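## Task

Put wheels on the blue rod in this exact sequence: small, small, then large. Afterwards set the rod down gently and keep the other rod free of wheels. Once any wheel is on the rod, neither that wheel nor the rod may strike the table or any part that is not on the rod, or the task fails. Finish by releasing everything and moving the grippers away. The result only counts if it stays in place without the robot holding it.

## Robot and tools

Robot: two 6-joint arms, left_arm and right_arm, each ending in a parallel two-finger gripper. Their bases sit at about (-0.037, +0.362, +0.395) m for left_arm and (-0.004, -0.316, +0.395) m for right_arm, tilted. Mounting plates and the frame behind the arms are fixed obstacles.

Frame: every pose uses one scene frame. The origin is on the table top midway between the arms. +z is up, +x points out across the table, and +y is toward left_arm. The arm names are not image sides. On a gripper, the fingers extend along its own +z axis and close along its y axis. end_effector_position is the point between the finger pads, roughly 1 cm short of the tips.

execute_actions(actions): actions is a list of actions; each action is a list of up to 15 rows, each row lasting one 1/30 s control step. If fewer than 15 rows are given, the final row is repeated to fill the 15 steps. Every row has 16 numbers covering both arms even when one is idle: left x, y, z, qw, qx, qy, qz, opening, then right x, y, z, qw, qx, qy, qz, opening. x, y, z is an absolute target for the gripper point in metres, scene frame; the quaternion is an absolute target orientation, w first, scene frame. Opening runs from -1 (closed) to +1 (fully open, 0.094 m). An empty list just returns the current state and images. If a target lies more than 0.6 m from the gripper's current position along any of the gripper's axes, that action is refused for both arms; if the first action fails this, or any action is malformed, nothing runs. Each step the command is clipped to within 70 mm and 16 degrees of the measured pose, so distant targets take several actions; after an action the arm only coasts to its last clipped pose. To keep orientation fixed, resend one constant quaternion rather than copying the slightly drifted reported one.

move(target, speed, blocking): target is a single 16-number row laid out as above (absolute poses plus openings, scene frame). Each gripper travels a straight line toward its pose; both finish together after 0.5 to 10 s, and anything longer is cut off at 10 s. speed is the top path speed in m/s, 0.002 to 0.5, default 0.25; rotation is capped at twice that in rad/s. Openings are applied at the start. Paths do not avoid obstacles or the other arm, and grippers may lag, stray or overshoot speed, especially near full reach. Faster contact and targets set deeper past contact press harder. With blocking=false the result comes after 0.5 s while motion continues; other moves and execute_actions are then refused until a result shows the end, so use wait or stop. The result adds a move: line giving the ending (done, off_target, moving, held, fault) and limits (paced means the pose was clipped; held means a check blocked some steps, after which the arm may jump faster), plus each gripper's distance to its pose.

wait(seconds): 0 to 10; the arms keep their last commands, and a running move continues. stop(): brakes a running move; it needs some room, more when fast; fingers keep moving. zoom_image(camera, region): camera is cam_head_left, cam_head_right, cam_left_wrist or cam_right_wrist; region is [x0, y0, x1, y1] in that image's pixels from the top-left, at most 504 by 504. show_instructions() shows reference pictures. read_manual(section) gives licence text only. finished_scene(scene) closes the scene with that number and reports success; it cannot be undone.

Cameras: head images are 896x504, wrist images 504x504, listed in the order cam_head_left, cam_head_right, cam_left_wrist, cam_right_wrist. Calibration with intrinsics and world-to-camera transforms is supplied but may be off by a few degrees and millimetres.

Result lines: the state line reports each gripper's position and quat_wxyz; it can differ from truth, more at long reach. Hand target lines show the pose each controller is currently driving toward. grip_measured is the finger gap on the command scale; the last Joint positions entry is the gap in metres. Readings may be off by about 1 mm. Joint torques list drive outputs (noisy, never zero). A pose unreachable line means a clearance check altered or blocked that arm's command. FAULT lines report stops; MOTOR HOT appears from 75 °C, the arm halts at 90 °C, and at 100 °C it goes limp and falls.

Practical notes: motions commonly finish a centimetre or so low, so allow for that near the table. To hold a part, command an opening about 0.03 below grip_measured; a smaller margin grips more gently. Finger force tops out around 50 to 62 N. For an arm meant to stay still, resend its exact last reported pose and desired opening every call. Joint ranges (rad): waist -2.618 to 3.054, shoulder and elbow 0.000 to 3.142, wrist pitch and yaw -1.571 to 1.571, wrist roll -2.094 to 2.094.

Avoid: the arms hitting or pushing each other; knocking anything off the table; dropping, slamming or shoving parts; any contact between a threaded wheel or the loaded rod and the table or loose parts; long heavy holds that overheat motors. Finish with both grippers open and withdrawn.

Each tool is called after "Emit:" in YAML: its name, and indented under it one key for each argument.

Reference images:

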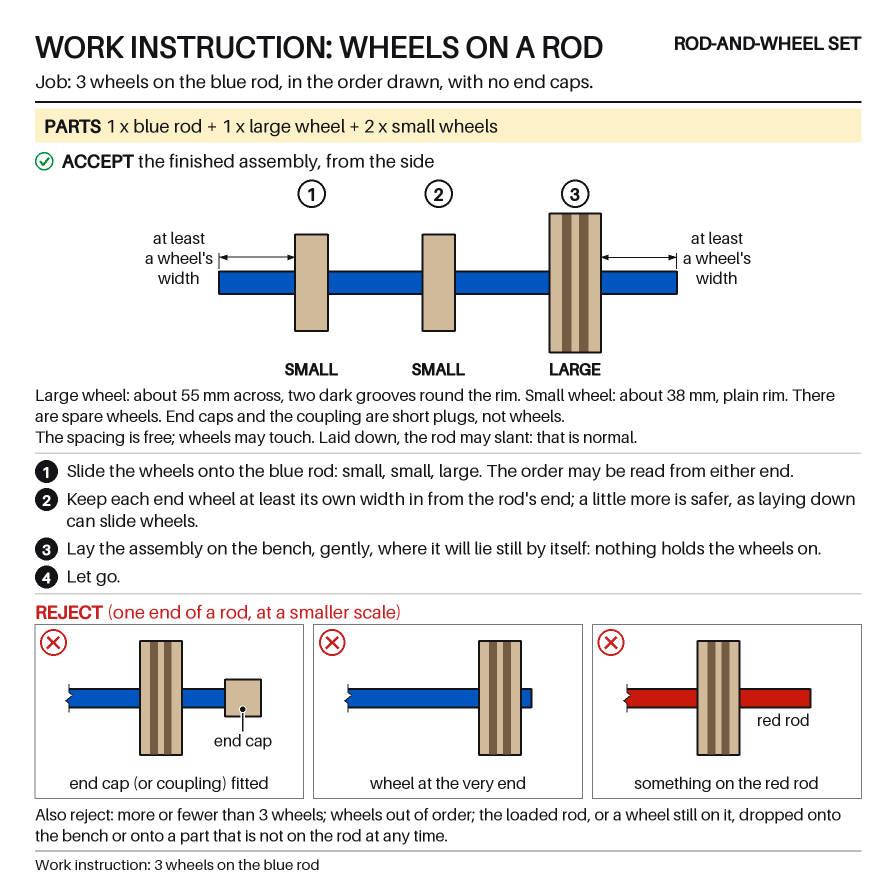

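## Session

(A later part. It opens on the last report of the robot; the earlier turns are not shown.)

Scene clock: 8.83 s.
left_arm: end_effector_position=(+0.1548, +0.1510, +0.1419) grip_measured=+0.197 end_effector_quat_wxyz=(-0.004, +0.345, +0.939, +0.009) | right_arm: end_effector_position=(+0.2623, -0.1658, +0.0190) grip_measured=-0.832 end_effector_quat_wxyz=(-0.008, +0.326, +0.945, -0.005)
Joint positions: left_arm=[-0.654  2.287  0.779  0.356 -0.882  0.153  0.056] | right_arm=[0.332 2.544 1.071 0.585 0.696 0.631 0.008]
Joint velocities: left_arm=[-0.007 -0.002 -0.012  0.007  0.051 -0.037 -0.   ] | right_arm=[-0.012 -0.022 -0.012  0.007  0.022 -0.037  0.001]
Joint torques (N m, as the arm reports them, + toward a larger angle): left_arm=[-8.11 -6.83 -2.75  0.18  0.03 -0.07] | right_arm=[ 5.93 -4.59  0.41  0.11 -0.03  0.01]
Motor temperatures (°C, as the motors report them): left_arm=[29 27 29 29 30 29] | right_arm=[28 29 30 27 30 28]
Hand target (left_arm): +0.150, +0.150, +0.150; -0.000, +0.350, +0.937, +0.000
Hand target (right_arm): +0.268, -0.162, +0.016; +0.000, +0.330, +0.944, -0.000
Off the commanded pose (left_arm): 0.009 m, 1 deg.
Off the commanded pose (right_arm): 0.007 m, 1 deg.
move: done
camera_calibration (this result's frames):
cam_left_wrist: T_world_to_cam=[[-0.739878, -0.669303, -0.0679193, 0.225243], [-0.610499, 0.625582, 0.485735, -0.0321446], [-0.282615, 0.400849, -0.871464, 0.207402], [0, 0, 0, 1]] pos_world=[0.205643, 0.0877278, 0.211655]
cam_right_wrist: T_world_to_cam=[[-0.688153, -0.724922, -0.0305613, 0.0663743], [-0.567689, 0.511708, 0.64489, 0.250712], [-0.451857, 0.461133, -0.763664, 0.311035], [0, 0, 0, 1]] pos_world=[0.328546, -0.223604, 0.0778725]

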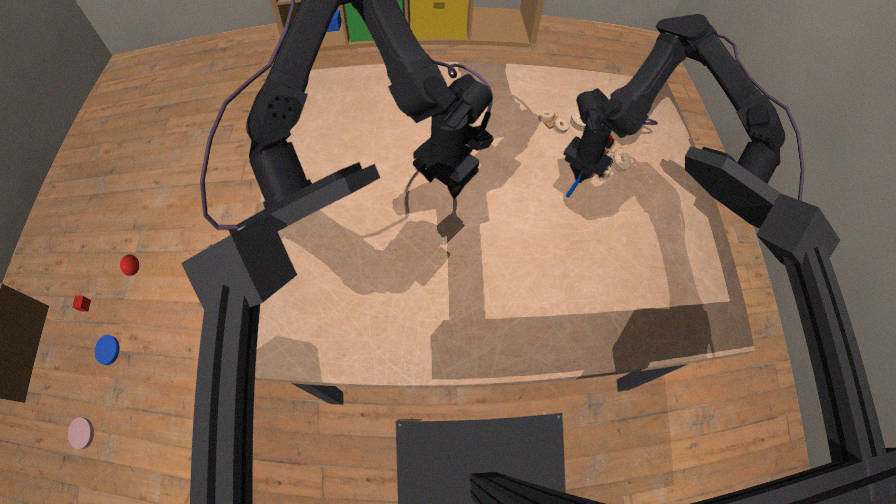

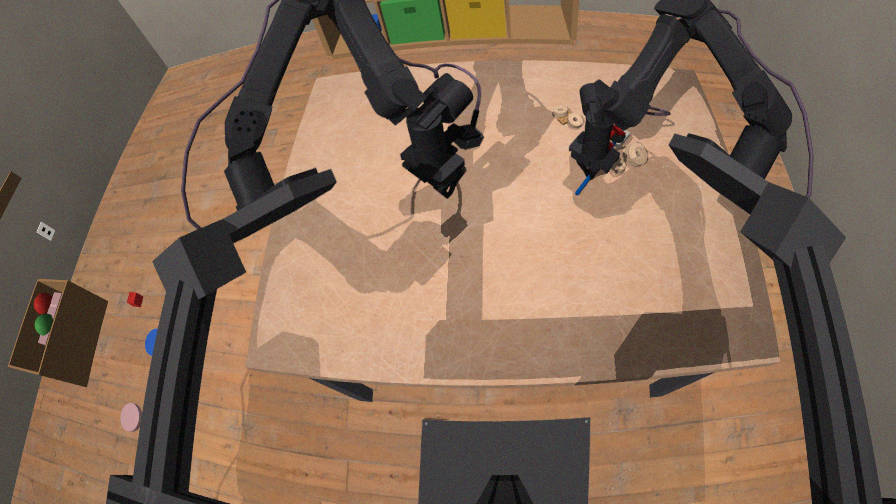

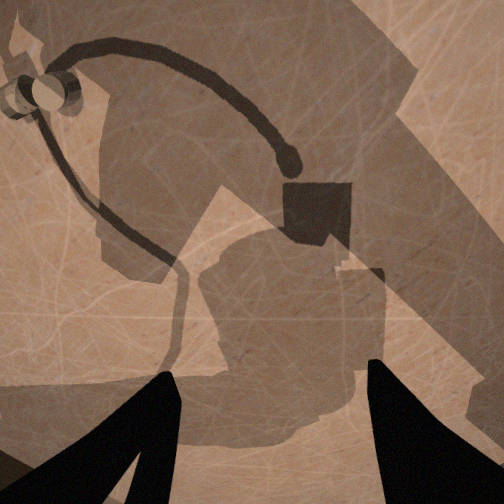

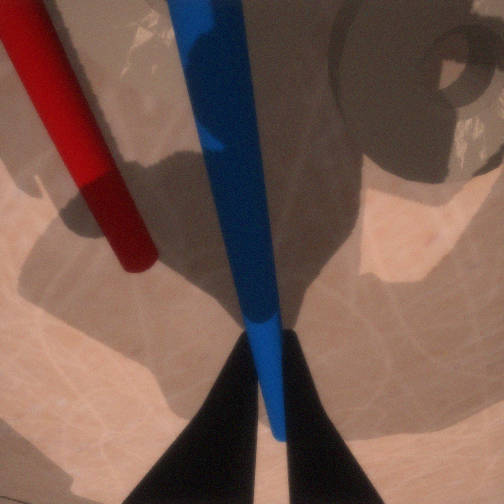

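Emit:
move:
  target: [0.10,0.20,0.18,0,0.35,0.937,0,0.2, 0.262,-0.16,0.07,0,0.33,0.944,0,-0.87]
  speed: 0.12

Emit:
move:
  target: [0.10,0.20,0.18,0,0.35,0.937,0,0.2, 0.2,-0.03,0.04,0,0.33,0.944,0,-0.87]

Emit:
move:
  target: [0.10,0.20,0.18,0,0.35,0.937,0,0.2, 0.2,-0.03,0.016,0,0.33,0.944,0,-0.87]
  speed: 0.04

Emit:
move:
  target: [0.10,0.20,0.18,0,0.35,0.937,0,0.2, 0.2,-0.03,0.016,0,0.33,0.944,0,0.2]

Emit:
move:
  target: [0.165,0.0,0.09,0,0.33,0.944,0,-0.2, 0.30,-0.242,0.10,0,0.33,0.944,0,0.3]

Scene clock: 10.30 s.
left_arm: end_effector_position=(+0.0985, +0.2012, +0.1738) grip_measured=+0.197 end_effector_quat_wxyz=(-0.010, +0.352, +0.936, +0.003) | right_arm: end_effector_position=(+0.2646, -0.1621, +0.0613) grip_measured=-0.836 end_effector_quat_wxyz=(+0.001, +0.338, +0.941, +0.002)
Joint positions: left_arm=[-0.716  2.211  0.467  0.509 -0.891  0.069  0.056] | right_arm=[0.415 2.43  0.956 0.558 0.74  0.724 0.008]
Joint velocities: left_arm=[ 0.007  0.007 -0.002  0.051  0.007  0.051 -0.001] | right_arm=[ 0.002  0.017 -0.022  0.022  0.022 -0.022  0.002]
Joint torques (N m, as the arm reports them, + toward a larger angle): left_arm=[-6.63 -5.66 -2.37  0.23 -0.09 -0.08] | right_arm=[ 7.15 -6.71 -2.25 -0.17  0.16  0.05]
Motor temperatures (°C, as the motors report them): left_arm=[29 28 29 29 30 29] | right_arm=[28 29 30 27 30 28]
Hand target (left_arm): +0.100, +0.201, +0.179; +0.000, +0.350, +0.937, +0.000
Hand target (right_arm): +0.262, -0.161, +0.069; +0.001, +0.330, +0.944, -0.000
Off the commanded pose (left_arm): 0.006 m, 1 deg.
Off the commanded pose (right_arm): 0.009 m, 1 deg.
move: done
camera_calibration (this result's frames):
cam_left_wrist: T_world_to_cam=[[-0.751531, -0.657627, -0.0522314, 0.215417], [-0.593126, 0.638911, 0.489893, -0.118456], [-0.288795, 0.39915, -0.870217, 0.199866], [0, 0, 0, 1]] pos_world=[0.149353, 0.13757, 0.243209]
cam_right_wrist: T_world_to_cam=[[-0.705097, -0.707272, -0.0510289, 0.0805506], [-0.568909, 0.521265, 0.636102, 0.225249], [-0.423297, 0.477544, -0.769916, 0.33809], [0, 0, 0, 1]] pos_world=[0.328055, -0.221896, 0.12113]

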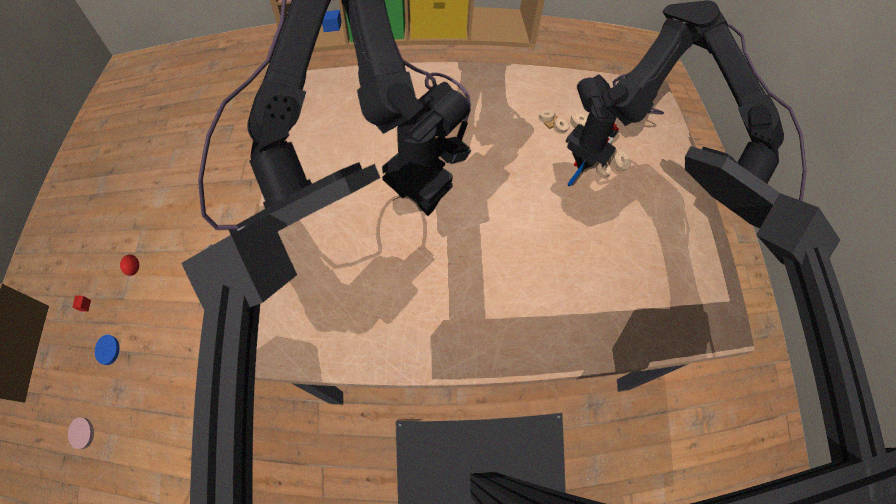

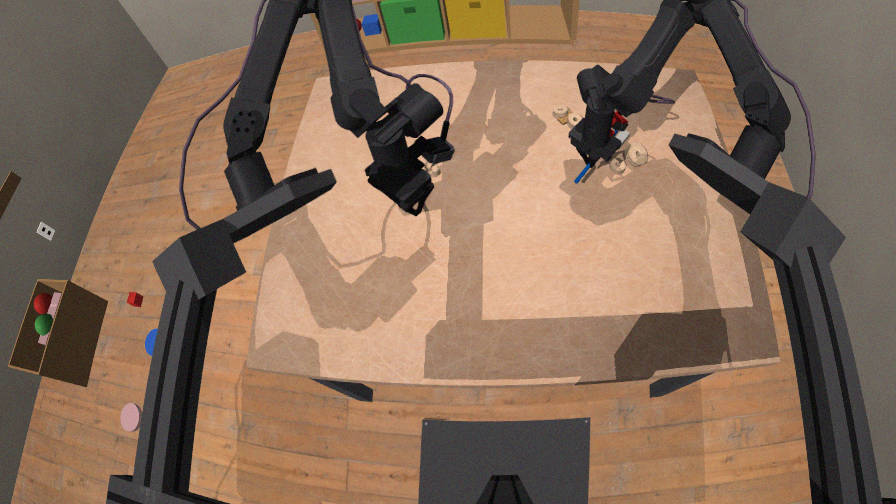

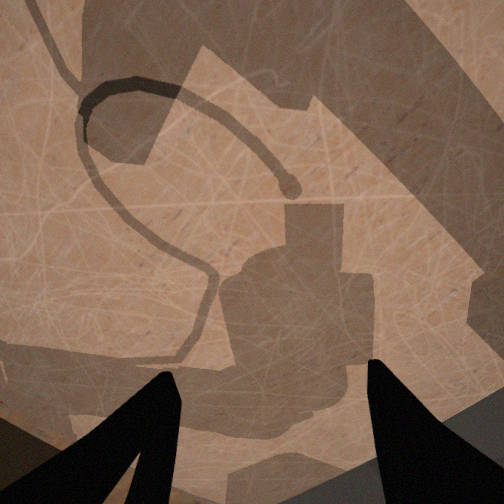

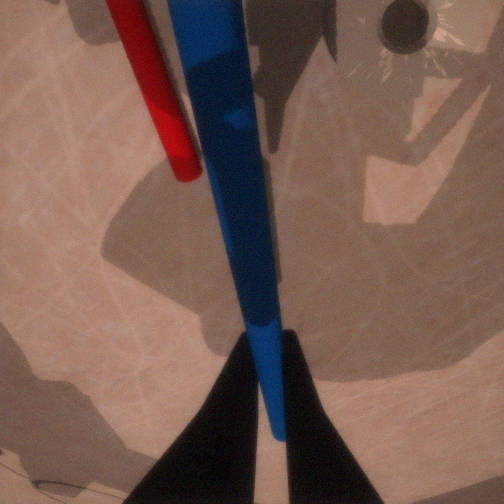

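Scene clock: 11.47 s.
left_arm: end_effector_position=(+0.0987, +0.2002, +0.1746) grip_measured=+0.197 end_effector_quat_wxyz=(-0.008, +0.350, +0.937, +0.002) | right_arm: end_effector_position=(+0.1989, -0.0359, +0.0373) grip_measured=-0.836 end_effector_quat_wxyz=(-0.003, +0.334, +0.943, +0.003)
Joint positions: left_arm=[-0.721  2.211  0.467  0.509 -0.892  0.061  0.056] | right_arm=[0.627 2.885 1.327 0.451 0.847 0.977 0.008]
Joint velocities: left_arm=[-0.012 -0.002 -0.002 -0.037  0.022 -0.037  0.001] | right_arm=[-0.002 -0.002 -0.027 -0.007 -0.037  0.037  0.001]
Joint torques (N m, as the arm reports them, + toward a larger angle): left_arm=[-6.64 -5.63 -2.11  0.13 -0.08 -0.04] | right_arm=[ 8.44 -4.8   1.17 -0.28  0.2   0.08]
Motor temperatures (°C, as the motors report them): left_arm=[29 28 29 29 30 29] | right_arm=[28 29 30 27 30 28]
Hand target (left_arm): +0.100, +0.200, +0.180; -0.000, +0.350, +0.937, +0.000
Hand target (right_arm): +0.199, -0.032, +0.040; +0.002, +0.330, +0.944, -0.000
Off the commanded pose (left_arm): 0.006 m, 1 deg.
Off the commanded pose (right_arm): 0.007 m, 1 deg.
move: done
camera_calibration (this result's frames):
cam_left_wrist: T_world_to_cam=[[-0.748034, -0.661546, -0.05293, 0.215471], [-0.597771, 0.636975, 0.486758, -0.11679], [-0.288298, 0.395751, -0.871932, 0.201931], [0, 0, 0, 1]] pos_world=[0.149582, 0.137022, 0.244323]
cam_right_wrist: T_world_to_cam=[[-0.699031, -0.713314, -0.050394, 0.120803], [-0.569317, 0.512504, 0.64282, 0.136909], [-0.432705, 0.478041, -0.764358, 0.233206], [0, 0, 0, 1]] pos_world=[0.263299, -0.0954776, 0.0963327]

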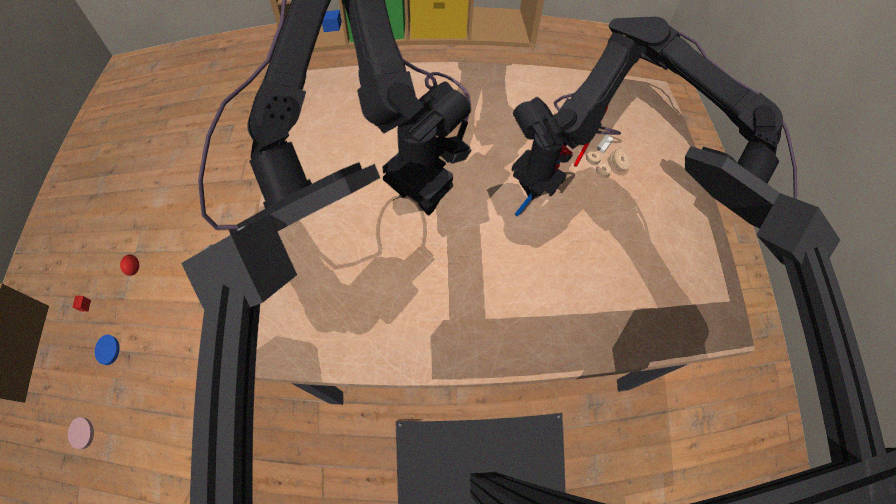

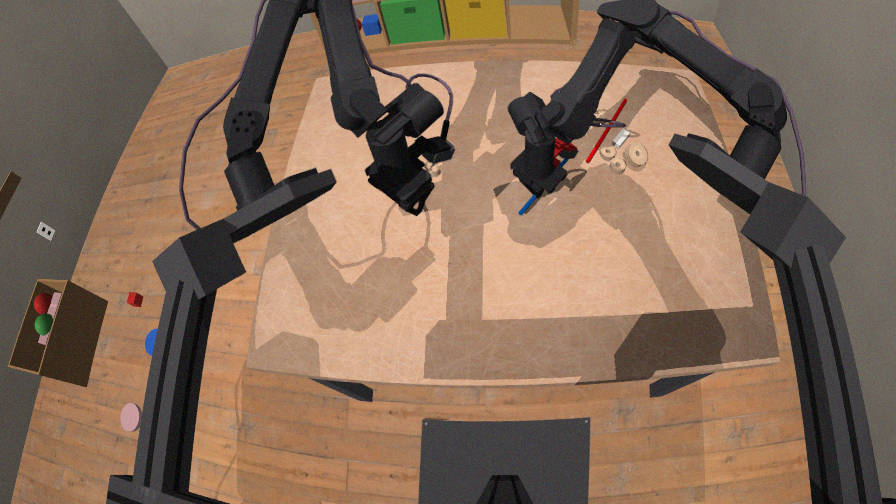

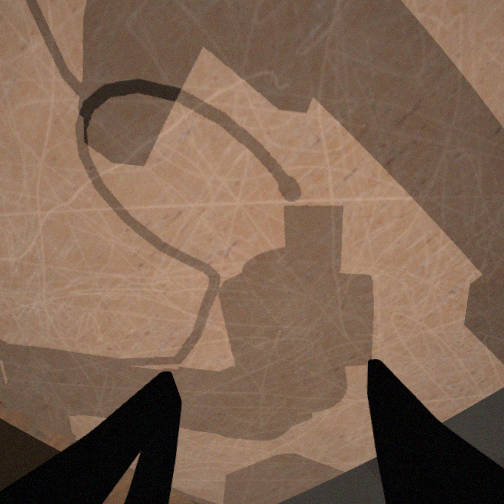

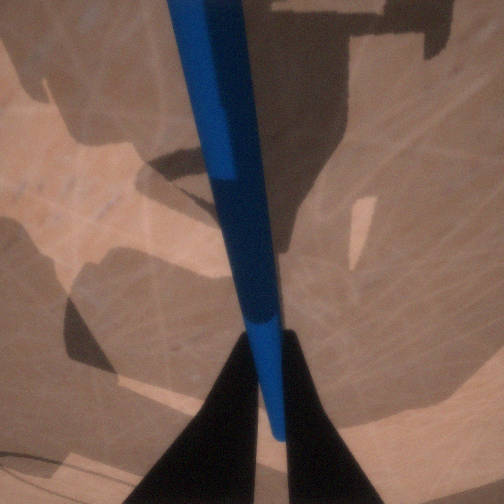

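Scene clock: 12.30 s.
left_arm: end_effector_position=(+0.0987, +0.2002, +0.1746) grip_measured=+0.197 end_effector_quat_wxyz=(-0.008, +0.350, +0.937, +0.002) | right_arm: end_effector_position=(+0.2003, -0.0349, +0.0184) grip_measured=-0.836 end_effector_quat_wxyz=(-0.002, +0.331, +0.944, -0.004)
Joint positions: left_arm=[-0.721  2.211  0.467  0.509 -0.892  0.061  0.056] | right_arm=[0.594 2.938 1.401 0.451 0.844 0.935 0.008]
Joint velocities: left_arm=[ 0.012  0.007 -0.012  0.051  0.022  0.022 -0.001] | right_arm=[ 0.002 -0.007 -0.002 -0.007 -0.037 -0.037  0.   ]
Joint torques (N m, as the arm reports them, + toward a larger angle): left_arm=[-6.62 -5.63 -2.15  0.15 -0.07 -0.06] | right_arm=[ 7.67 -3.77  1.36  0.02 -0.04 -0.03]
Motor temperatures (°C, as the motors report them): left_arm=[29 28 29 29 30 29] | right_arm=[28 29 30 27 30 28]
Hand target (left_arm): +0.100, +0.200, +0.180; -0.000, +0.350, +0.937, -0.000
Hand target (right_arm): +0.200, -0.030, +0.016; -0.000, +0.330, +0.944, -0.000
Off the commanded pose (left_arm): 0.006 m, 1 deg.
Off the commanded pose (right_arm): 0.005 m, 1 deg.
move: done
camera_calibration (this result's frames):
cam_left_wrist: T_world_to_cam=[[-0.748034, -0.661546, -0.05293, 0.215471], [-0.597771, 0.636975, 0.486758, -0.11679], [-0.288298, 0.395751, -0.871932, 0.201931], [0, 0, 0, 1]] pos_world=[0.149582, 0.137022, 0.244323]
cam_right_wrist: T_world_to_cam=[[-0.694381, -0.718655, -0.0370032, 0.120168], [-0.569788, 0.517679, 0.63824, 0.149646], [-0.439519, 0.464266, -0.768948, 0.219838], [0, 0, 0, 1]] pos_world=[0.265332, -0.0931725, 0.0779807]

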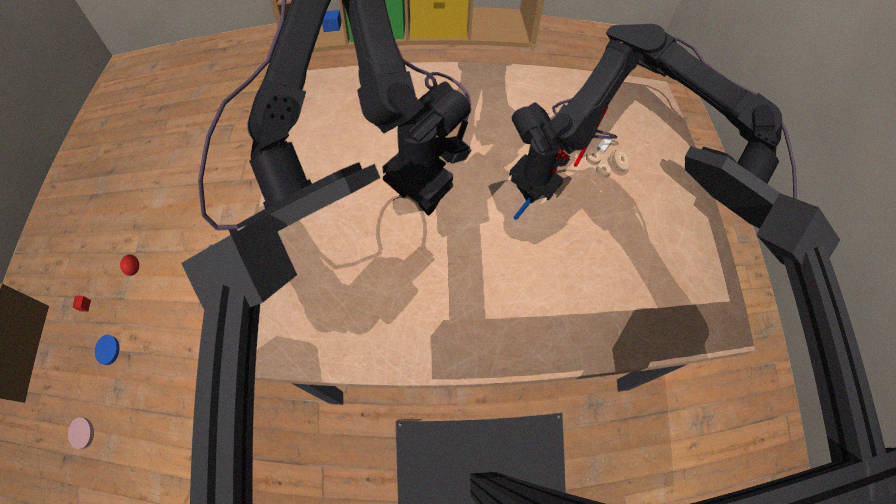

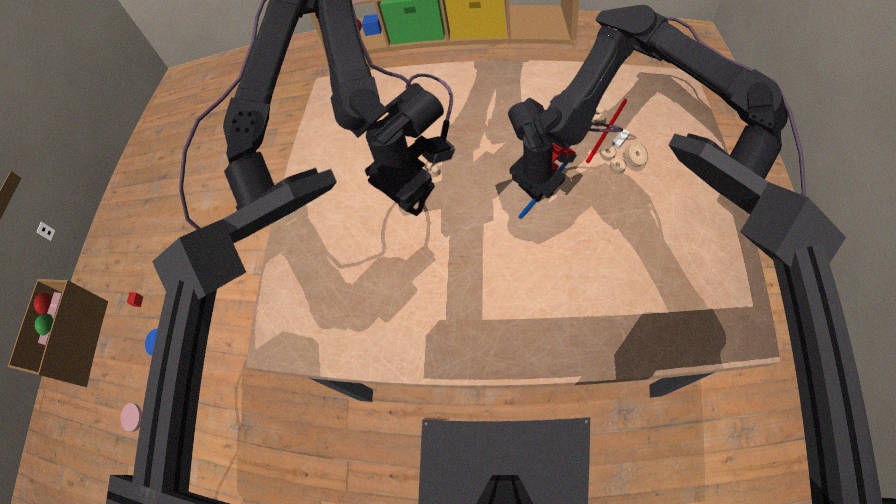

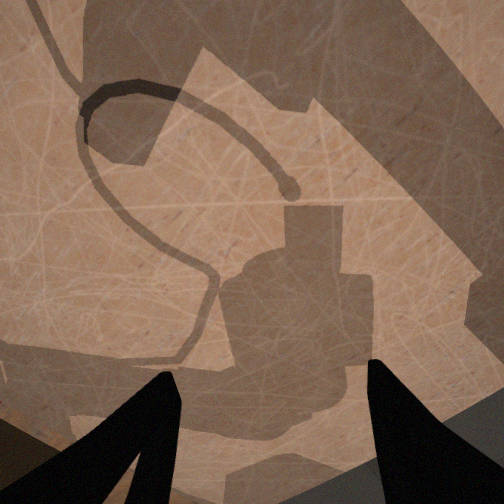

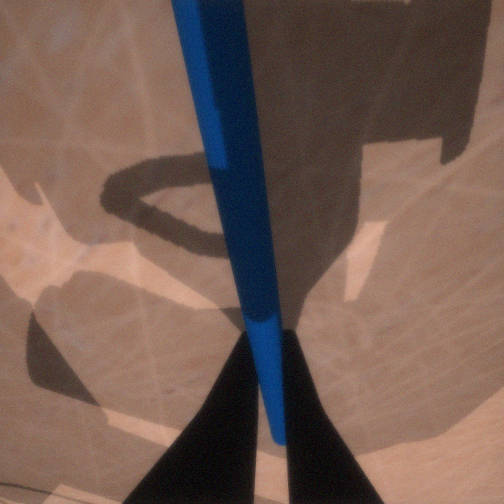

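Scene clock: 13.00 s.
left_arm: end_effector_position=(+0.0987, +0.2002, +0.1746) grip_measured=+0.197 end_effector_quat_wxyz=(-0.008, +0.350, +0.937, +0.002) | right_arm: end_effector_position=(+0.2001, -0.0365, +0.0171) grip_measured=+0.198 end_effector_quat_wxyz=(-0.003, +0.331, +0.944, -0.006)
Joint positions: left_arm=[-0.721  2.211  0.467  0.509 -0.892  0.061  0.056] | right_arm=[0.59  2.938 1.401 0.451 0.844 0.933 0.056]
Joint velocities: left_arm=[-0.002 -0.032  0.002 -0.022 -0.007 -0.022  0.   ] | right_arm=[-0.002 -0.012  0.027 -0.037 -0.007 -0.007  0.   ]
Joint torques (N m, as the arm reports them, + toward a larger angle): left_arm=[-6.67 -5.63 -2.13  0.14 -0.06 -0.07] | right_arm=[ 8.08 -3.84  1.22  0.04 -0.06  0.  ]
Motor temperatures (°C, as the motors report them): left_arm=[29 28 29 29 30 29] | right_arm=[28 29 30 27 30 28]
Hand target (left_arm): +0.100, +0.200, +0.180; -0.000, +0.350, +0.937, -0.000
Hand target (right_arm): +0.200, -0.030, +0.016; -0.000, +0.330, +0.944, -0.000
Off the commanded pose (left_arm): 0.006 m, 1 deg.
Off the commanded pose (right_arm): 0.007 m, 1 deg.
move: done
camera_calibration (this result's frames):
cam_left_wrist: T_world_to_cam=[[-0.748034, -0.661546, -0.05293, 0.215471], [-0.597771, 0.636975, 0.486758, -0.11679], [-0.288298, 0.395751, -0.871932, 0.201931], [0, 0, 0, 1]] pos_world=[0.149582, 0.137022, 0.244323]
cam_right_wrist: T_world_to_cam=[[-0.694476, -0.718744, -0.0333122, 0.11881], [-0.568262, 0.519499, 0.638122, 0.150995], [-0.441341, 0.46209, -0.769214, 0.219836], [0, 0, 0, 1]] pos_world=[0.265338, -0.094632, 0.0767055]

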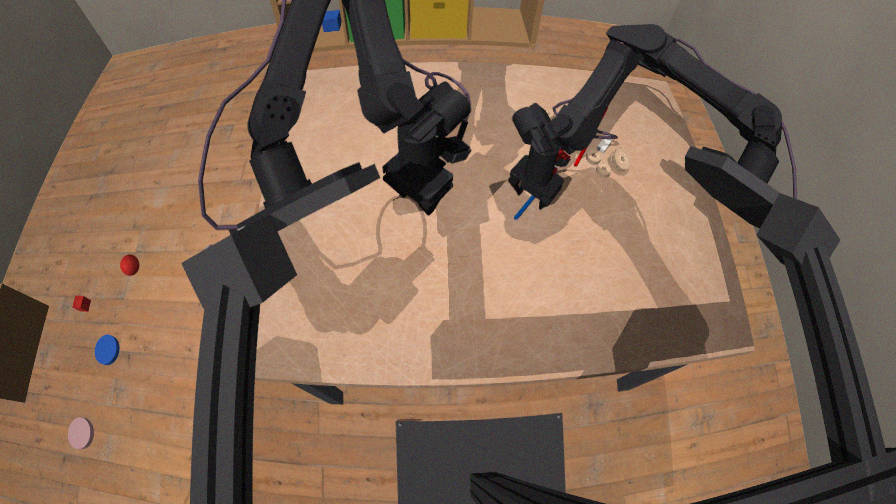

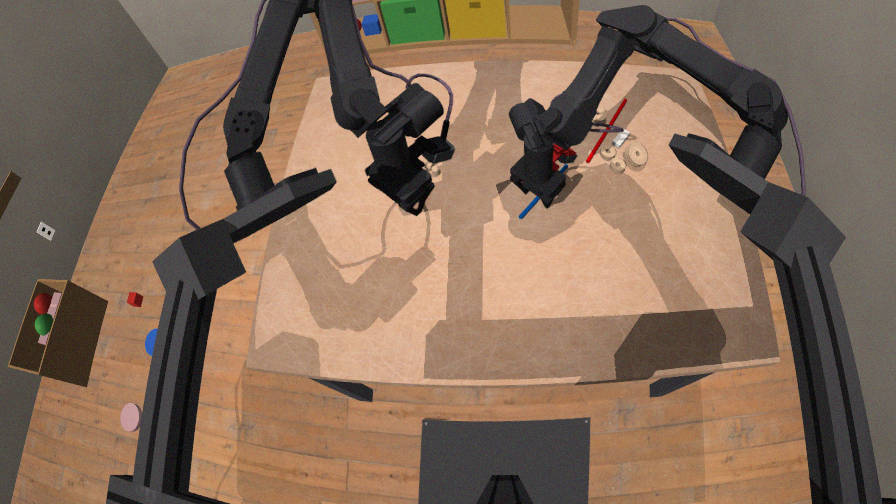

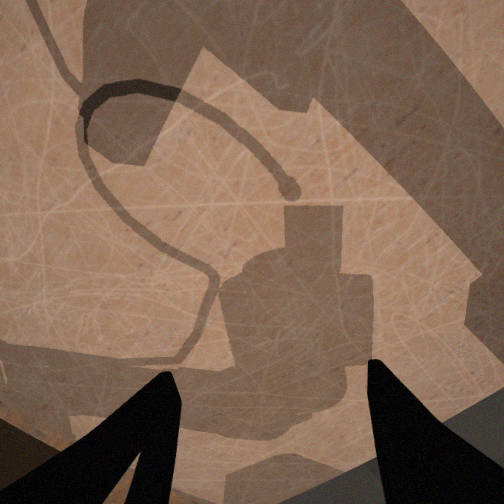

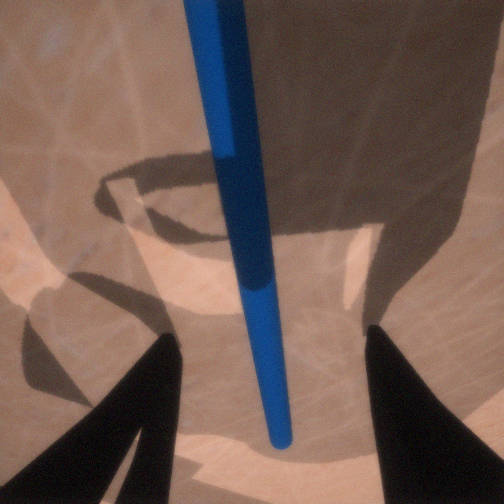

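Scene clock: 14.73 s.
left_arm: end_effector_position=(+0.1625, +0.0105, +0.0852) grip_measured=-0.197 end_effector_quat_wxyz=(-0.009, +0.327, +0.945, +0.004) | right_arm: end_effector_position=(+0.3108, -0.2426, +0.0967) grip_measured=+0.298 end_effector_quat_wxyz=(+0.010, +0.344, +0.939, -0.001)
Joint positions: left_arm=[-0.728  2.773  1.524  0.    -0.898 -0.002  0.038] | right_arm=[0.309 2.076 0.835 0.415 0.682 0.617 0.061]
Joint velocities: left_arm=[ 0.007  0.012 -0.002  0.066  0.022 -0.022 -0.001] | right_arm=[ 0.007 -0.017 -0.007  0.007 -0.022 -0.007 -0.   ]
Joint torques (N m, as the arm reports them, + toward a larger angle): left_arm=[-11.21  -6.27   2.92  -0.03  -0.06  -0.07] | right_arm=[ 5.15 -6.34 -1.33 -0.15 -0.07 -0.11]
Motor temperatures (°C, as the motors report them): left_arm=[29 28 29 29 30 29] | right_arm=[28 29 30 27 30 28]
Hand target (left_arm): +0.162, -0.001, +0.092; +0.000, +0.330, +0.944, -0.000
Hand target (right_arm): +0.301, -0.239, +0.099; -0.001, +0.331, +0.944, +0.001
Off the commanded pose (left_arm): 0.012 m, 1 deg.
Off the commanded pose (right_arm): 0.011 m, 2 deg.
move: off_target (left_arm, right_arm)
camera_calibration (this result's frames):
cam_left_wrist: T_world_to_cam=[[-0.714462, -0.697395, -0.0564396, 0.128252], [-0.628561, 0.604321, 0.489599, 0.0908597], [-0.307336, 0.385276, -0.870119, 0.22051], [0, 0, 0, 1]] pos_world=[0.216513, -0.0504232, 0.154624]
cam_right_wrist: T_world_to_cam=[[-0.713783, -0.698261, -0.054275, 0.0631566], [-0.571249, 0.535605, 0.621935, 0.276608], [-0.405203, 0.474931, -0.781186, 0.418169], [0, 0, 0, 1]] pos_world=[0.372535, -0.302654, 0.158063]

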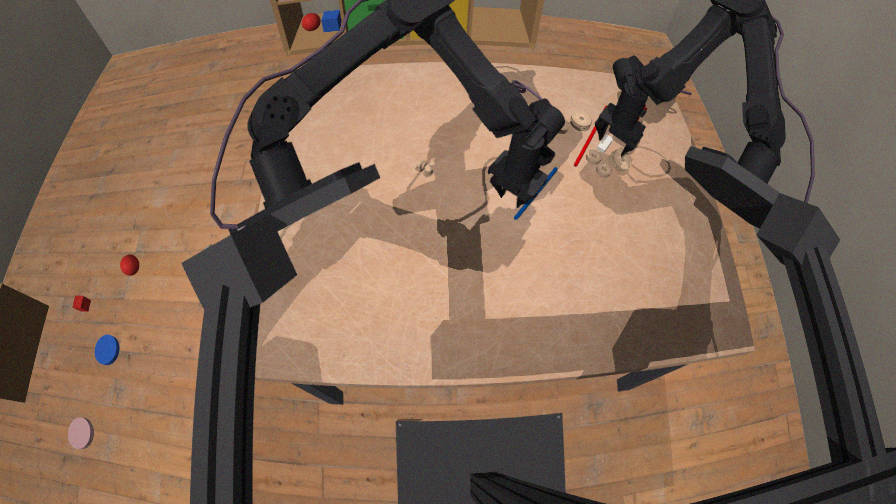

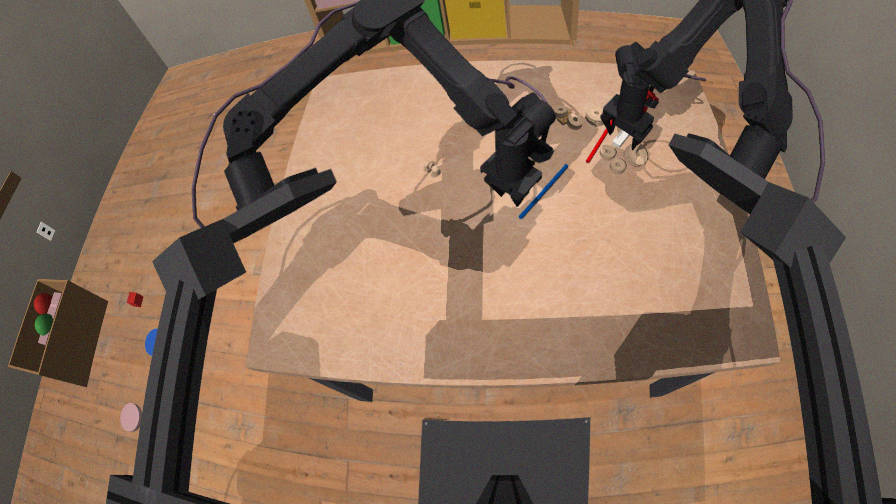

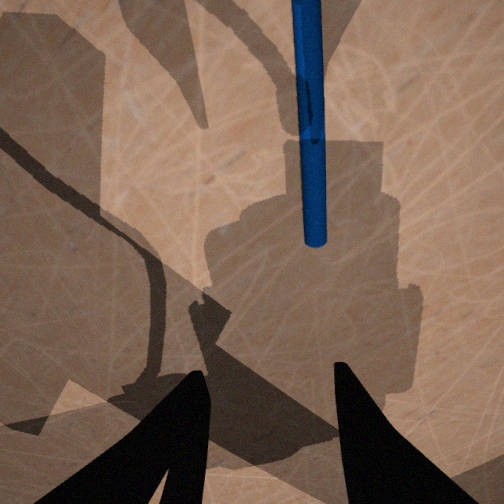

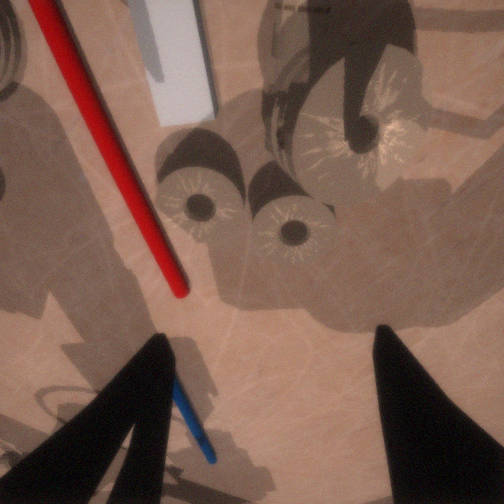

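Emit:
move:
  target: [0.165,-0.016,0.03,0,0.33,0.944,0,-0.2, 0.2925,-0.236,0.04,0,0.707,0.707,0,0.05]
  speed: 0.12

Scene clock: 19.10 s.
left_arm: end_effector_position=(+0.1624, -0.0059, +0.0286) grip_measured=-0.197 end_effector_quat_wxyz=(-0.009, +0.332, +0.943, +0.009) | right_arm: end_effector_position=(+0.2895, -0.2379, +0.0444) grip_measured=+0.052 end_effector_quat_wxyz=(-0.004, +0.702, +0.712, -0.003)
Joint positions: left_arm=[-0.65   2.963  1.754  0.045 -0.88   0.119  0.038] | right_arm=[0.22  2.267 0.91  0.544 0.616 1.41  0.049]
Joint velocities: left_arm=[-0.002 -0.012 -0.002  0.125 -0.051 -0.066 -0.   ] | right_arm=[ 0.012  0.012  0.002  0.022 -0.081 -0.022  0.001]
Joint torques (N m, as the arm reports them, + toward a larger angle): left_arm=[-10.24  -6.08   2.48   0.19   0.04   0.06] | right_arm=[ 4.94 -5.17  0.53  0.09 -0.06  0.06]
Motor temperatures (°C, as the motors report them): left_arm=[30 28 29 29 30 29] | right_arm=[28 29 30 27 30 28]
Hand target (left_arm): +0.165, -0.016, +0.031; -0.000, +0.330, +0.944, -0.000
Hand target (right_arm): +0.292, -0.236, +0.041; -0.001, +0.707, +0.707, +0.000
Off the commanded pose (left_arm): 0.011 m, 1 deg.
Off the commanded pose (right_arm): 0.006 m, 1 deg.
move: off_target (left_arm)
camera_calibration (this result's frames):
cam_left_wrist: T_world_to_cam=[[-0.721799, -0.689028, -0.0651592, 0.114957], [-0.62342, 0.606393, 0.493594, 0.127476], [-0.300588, 0.396897, -0.867248, 0.176421], [0, 0, 0, 1]] pos_world=[0.215477, -0.068113, 0.0975704]
cam_right_wrist: T_world_to_cam=[[-0.996147, 0.0796249, -0.0367604, 0.314443], [0.0380268, 0.769856, 0.637084, 0.173049], [0.0790279, 0.633231, -0.769918, 0.263492], [0, 0, 0, 1]] pos_world=[0.285828, -0.325112, 0.10418]

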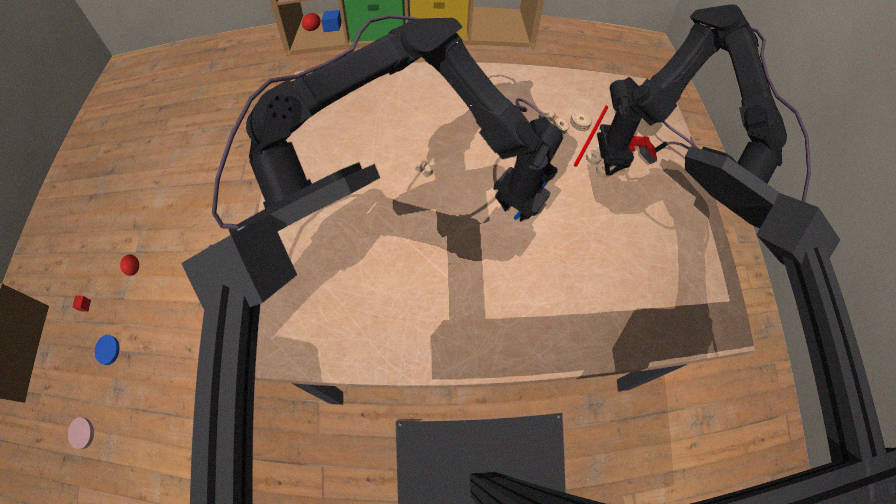

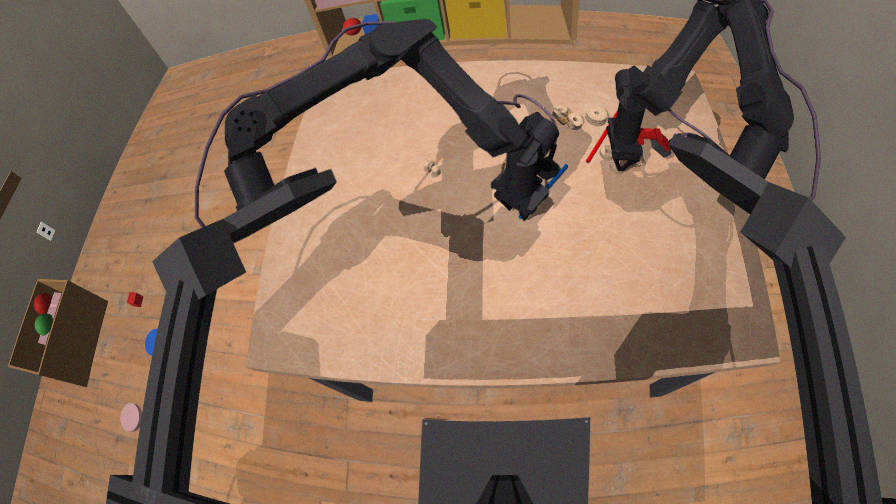

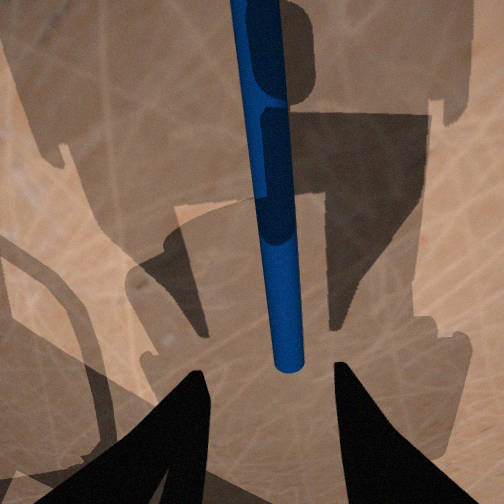

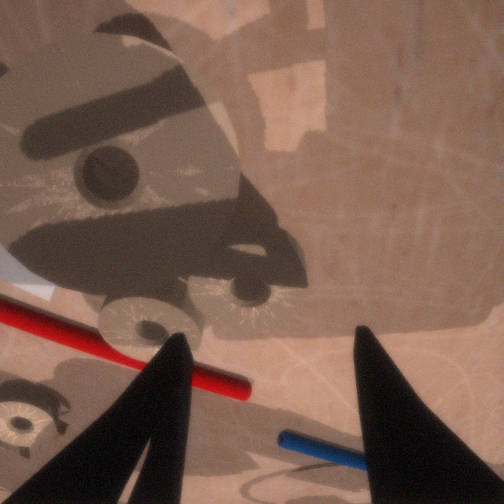

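Emit:
move:
  target: [0.163,-0.021,0.012,0,0.33,0.944,0,-0.2, 0.299,-0.232,0.012,0,0.707,0.707,0,0.05]
  speed: 0.06

Emit:
move:
  target: [0.163,-0.021,0.012,0,0.33,0.944,0,-0.87, 0.299,-0.232,0.012,0,0.707,0.707,0,-0.23]

Scene clock: 20.27 s.
left_arm: end_effector_position=(+0.1638, -0.0125, +0.0154) grip_measured=-0.197 end_effector_quat_wxyz=(-0.007, +0.335, +0.942, +0.008) | right_arm: end_effector_position=(+0.2946, -0.2363, +0.0258) grip_measured=+0.051 end_effector_quat_wxyz=(+0.000, +0.705, +0.709, -0.008)
Joint positions: left_arm=[-0.635  3.015  1.83   0.044 -0.872  0.154  0.038] | right_arm=[0.2   2.332 0.986 0.544 0.614 1.4   0.049]
Joint velocities: left_arm=[ 0.002  0.002 -0.002 -0.037  0.037 -0.022  0.001] | right_arm=[-0.002 -0.002 -0.002 -0.066  0.051 -0.007  0.001]
Joint torques (N m, as the arm reports them, + toward a larger angle): left_arm=[-9.68 -5.06  3.04  0.28  0.08  0.02] | right_arm=[ 4.03 -3.37  2.96  0.09 -0.29 -0.08]
Motor temperatures (°C, as the motors report them): left_arm=[30 28 29 29 30 29] | right_arm=[28 29 30 27 30 28]
Hand target (left_arm): +0.163, -0.021, +0.013; -0.000, +0.330, +0.944, -0.000
Hand target (right_arm): +0.298, -0.232, +0.013; -0.000, +0.707, +0.707, -0.000
Off the commanded pose (left_arm): 0.009 m, 1 deg.
Off the commanded pose (right_arm): 0.015 m, 1 deg.
move: off_target (right_arm)
camera_calibration (this result's frames):
cam_left_wrist: T_world_to_cam=[[-0.726611, -0.68402, -0.0644397, 0.111403], [-0.620323, 0.612831, 0.489528, 0.13851], [-0.295356, 0.39567, -0.869603, 0.167202], [0, 0, 0, 1]] pos_world=[0.216252, -0.0748381, 0.0847739]
cam_right_wrist: T_world_to_cam=[[-0.995561, 0.086597, -0.0368792, 0.320186], [0.0443435, 0.777141, 0.627763, 0.183589], [0.0830227, 0.623341, -0.777531, 0.244437], [0, 0, 0, 1]] pos_world=[0.29033, -0.322769, 0.0866153]

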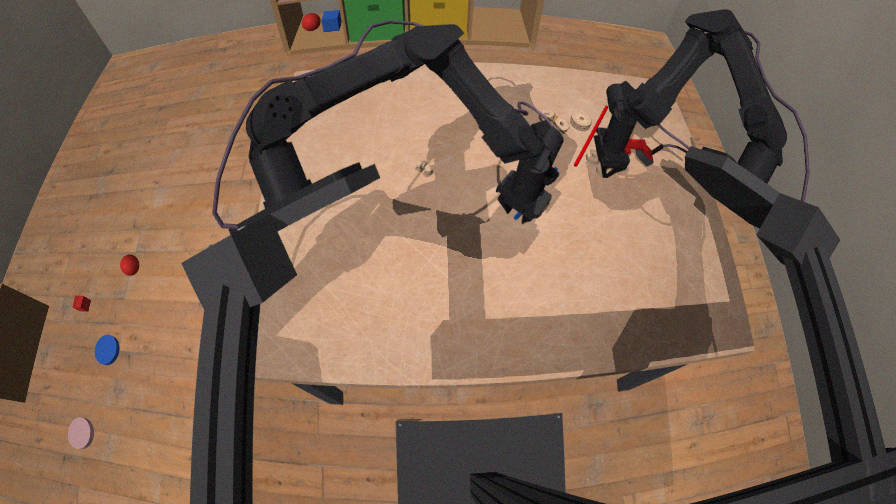

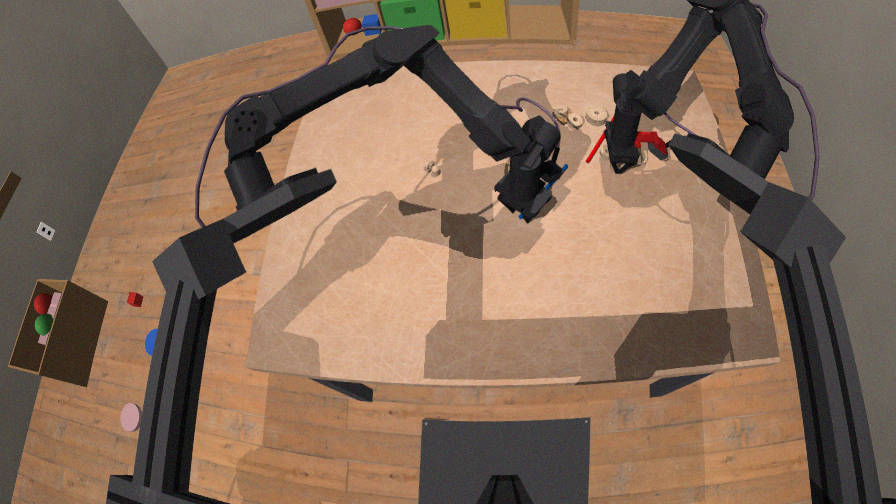

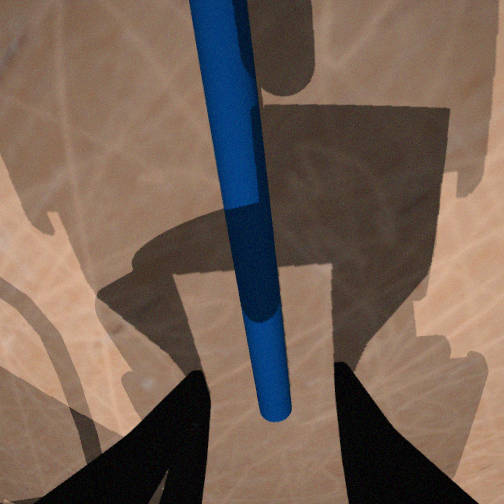

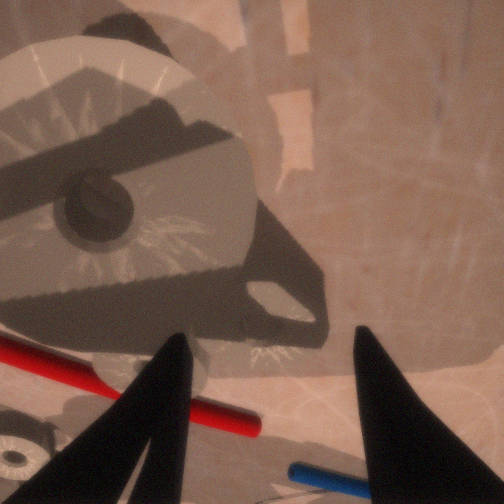

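Scene clock: 20.97 s.
left_arm: end_effector_position=(+0.1635, -0.0134, +0.0154) grip_measured=-0.825 end_effector_quat_wxyz=(-0.007, +0.335, +0.942, +0.005) | right_arm: end_effector_position=(+0.2989, -0.2373, +0.0256) grip_measured=-0.228 end_effector_quat_wxyz=(+0.005, +0.707, +0.707, -0.006)
Joint positions: left_arm=[-0.635  3.015  1.83   0.045 -0.867  0.154  0.008] | right_arm=[0.2   2.331 0.992 0.55  0.616 1.4   0.036]
Joint velocities: left_arm=[-0.002 -0.012  0.002 -0.037 -0.007 -0.007 -0.001] | right_arm=[-0.007  0.002  0.002 -0.066  0.066 -0.007  0.002]
Joint torques (N m, as the arm reports them, + toward a larger angle): left_arm=[-9.65 -5.08  3.03  0.3   0.04  0.05] | right_arm=[ 3.95 -3.33  2.45  0.05 -0.25 -0.03]
Motor temperatures (°C, as the motors report them): left_arm=[30 28 29 29 30 29] | right_arm=[28 29 30 27 30 28]
Hand target (left_arm): +0.163, -0.021, +0.012; +0.000, +0.330, +0.944, +0.000
Hand target (right_arm): +0.298, -0.232, +0.013; +0.000, +0.707, +0.707, -0.000
Off the commanded pose (left_arm): 0.008 m, 1 deg.
Off the commanded pose (right_arm): 0.015 m, 1 deg.
move: off_target (right_arm)
camera_calibration (this result's frames):
cam_left_wrist: T_world_to_cam=[[-0.726078, -0.684997, -0.0599154, 0.110446], [-0.62, 0.614514, 0.487825, 0.138882], [-0.29734, 0.391347, -0.870883, 0.167743], [0, 0, 0, 1]] pos_world=[0.216176, -0.0753357, 0.0849521]
cam_right_wrist: T_world_to_cam=[[-0.994472, 0.0937143, -0.0473574, 0.326124], [0.0436787, 0.779366, 0.625045, 0.185104], [0.0954844, 0.619521, -0.779151, 0.2399], [0, 0, 0, 1]] pos_world=[0.293329, -0.323449, 0.086664]

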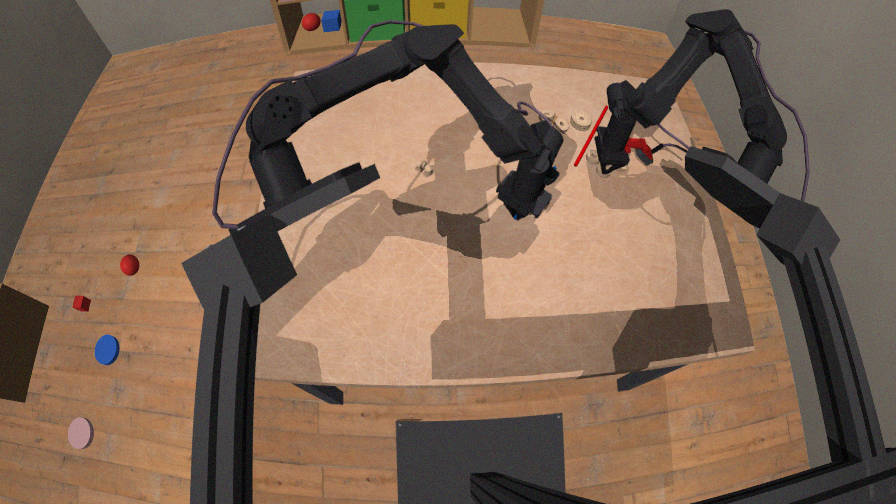

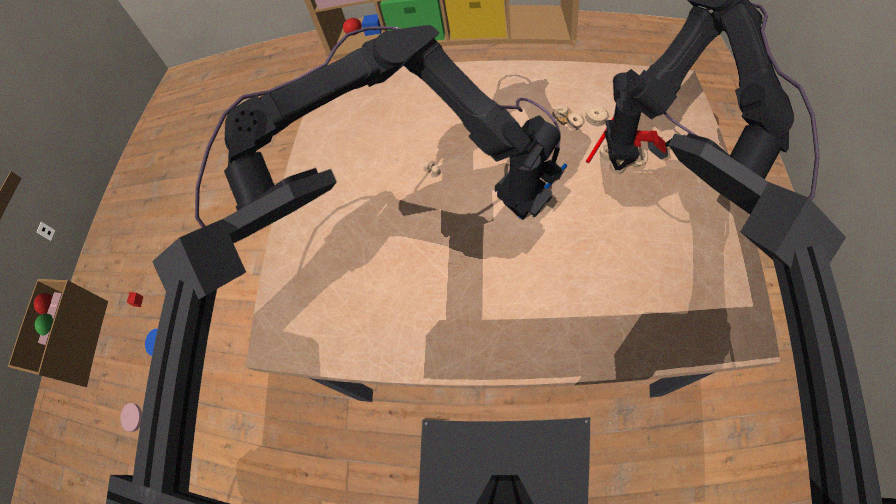

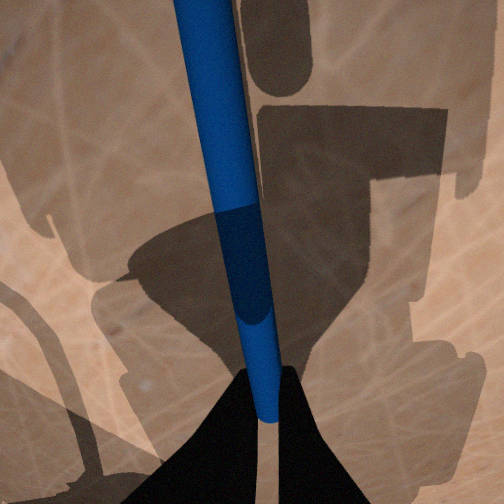

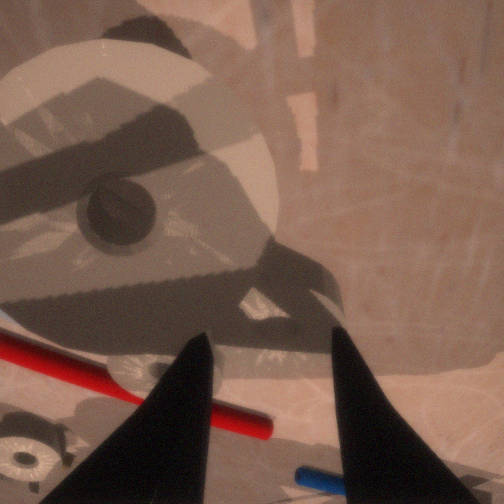

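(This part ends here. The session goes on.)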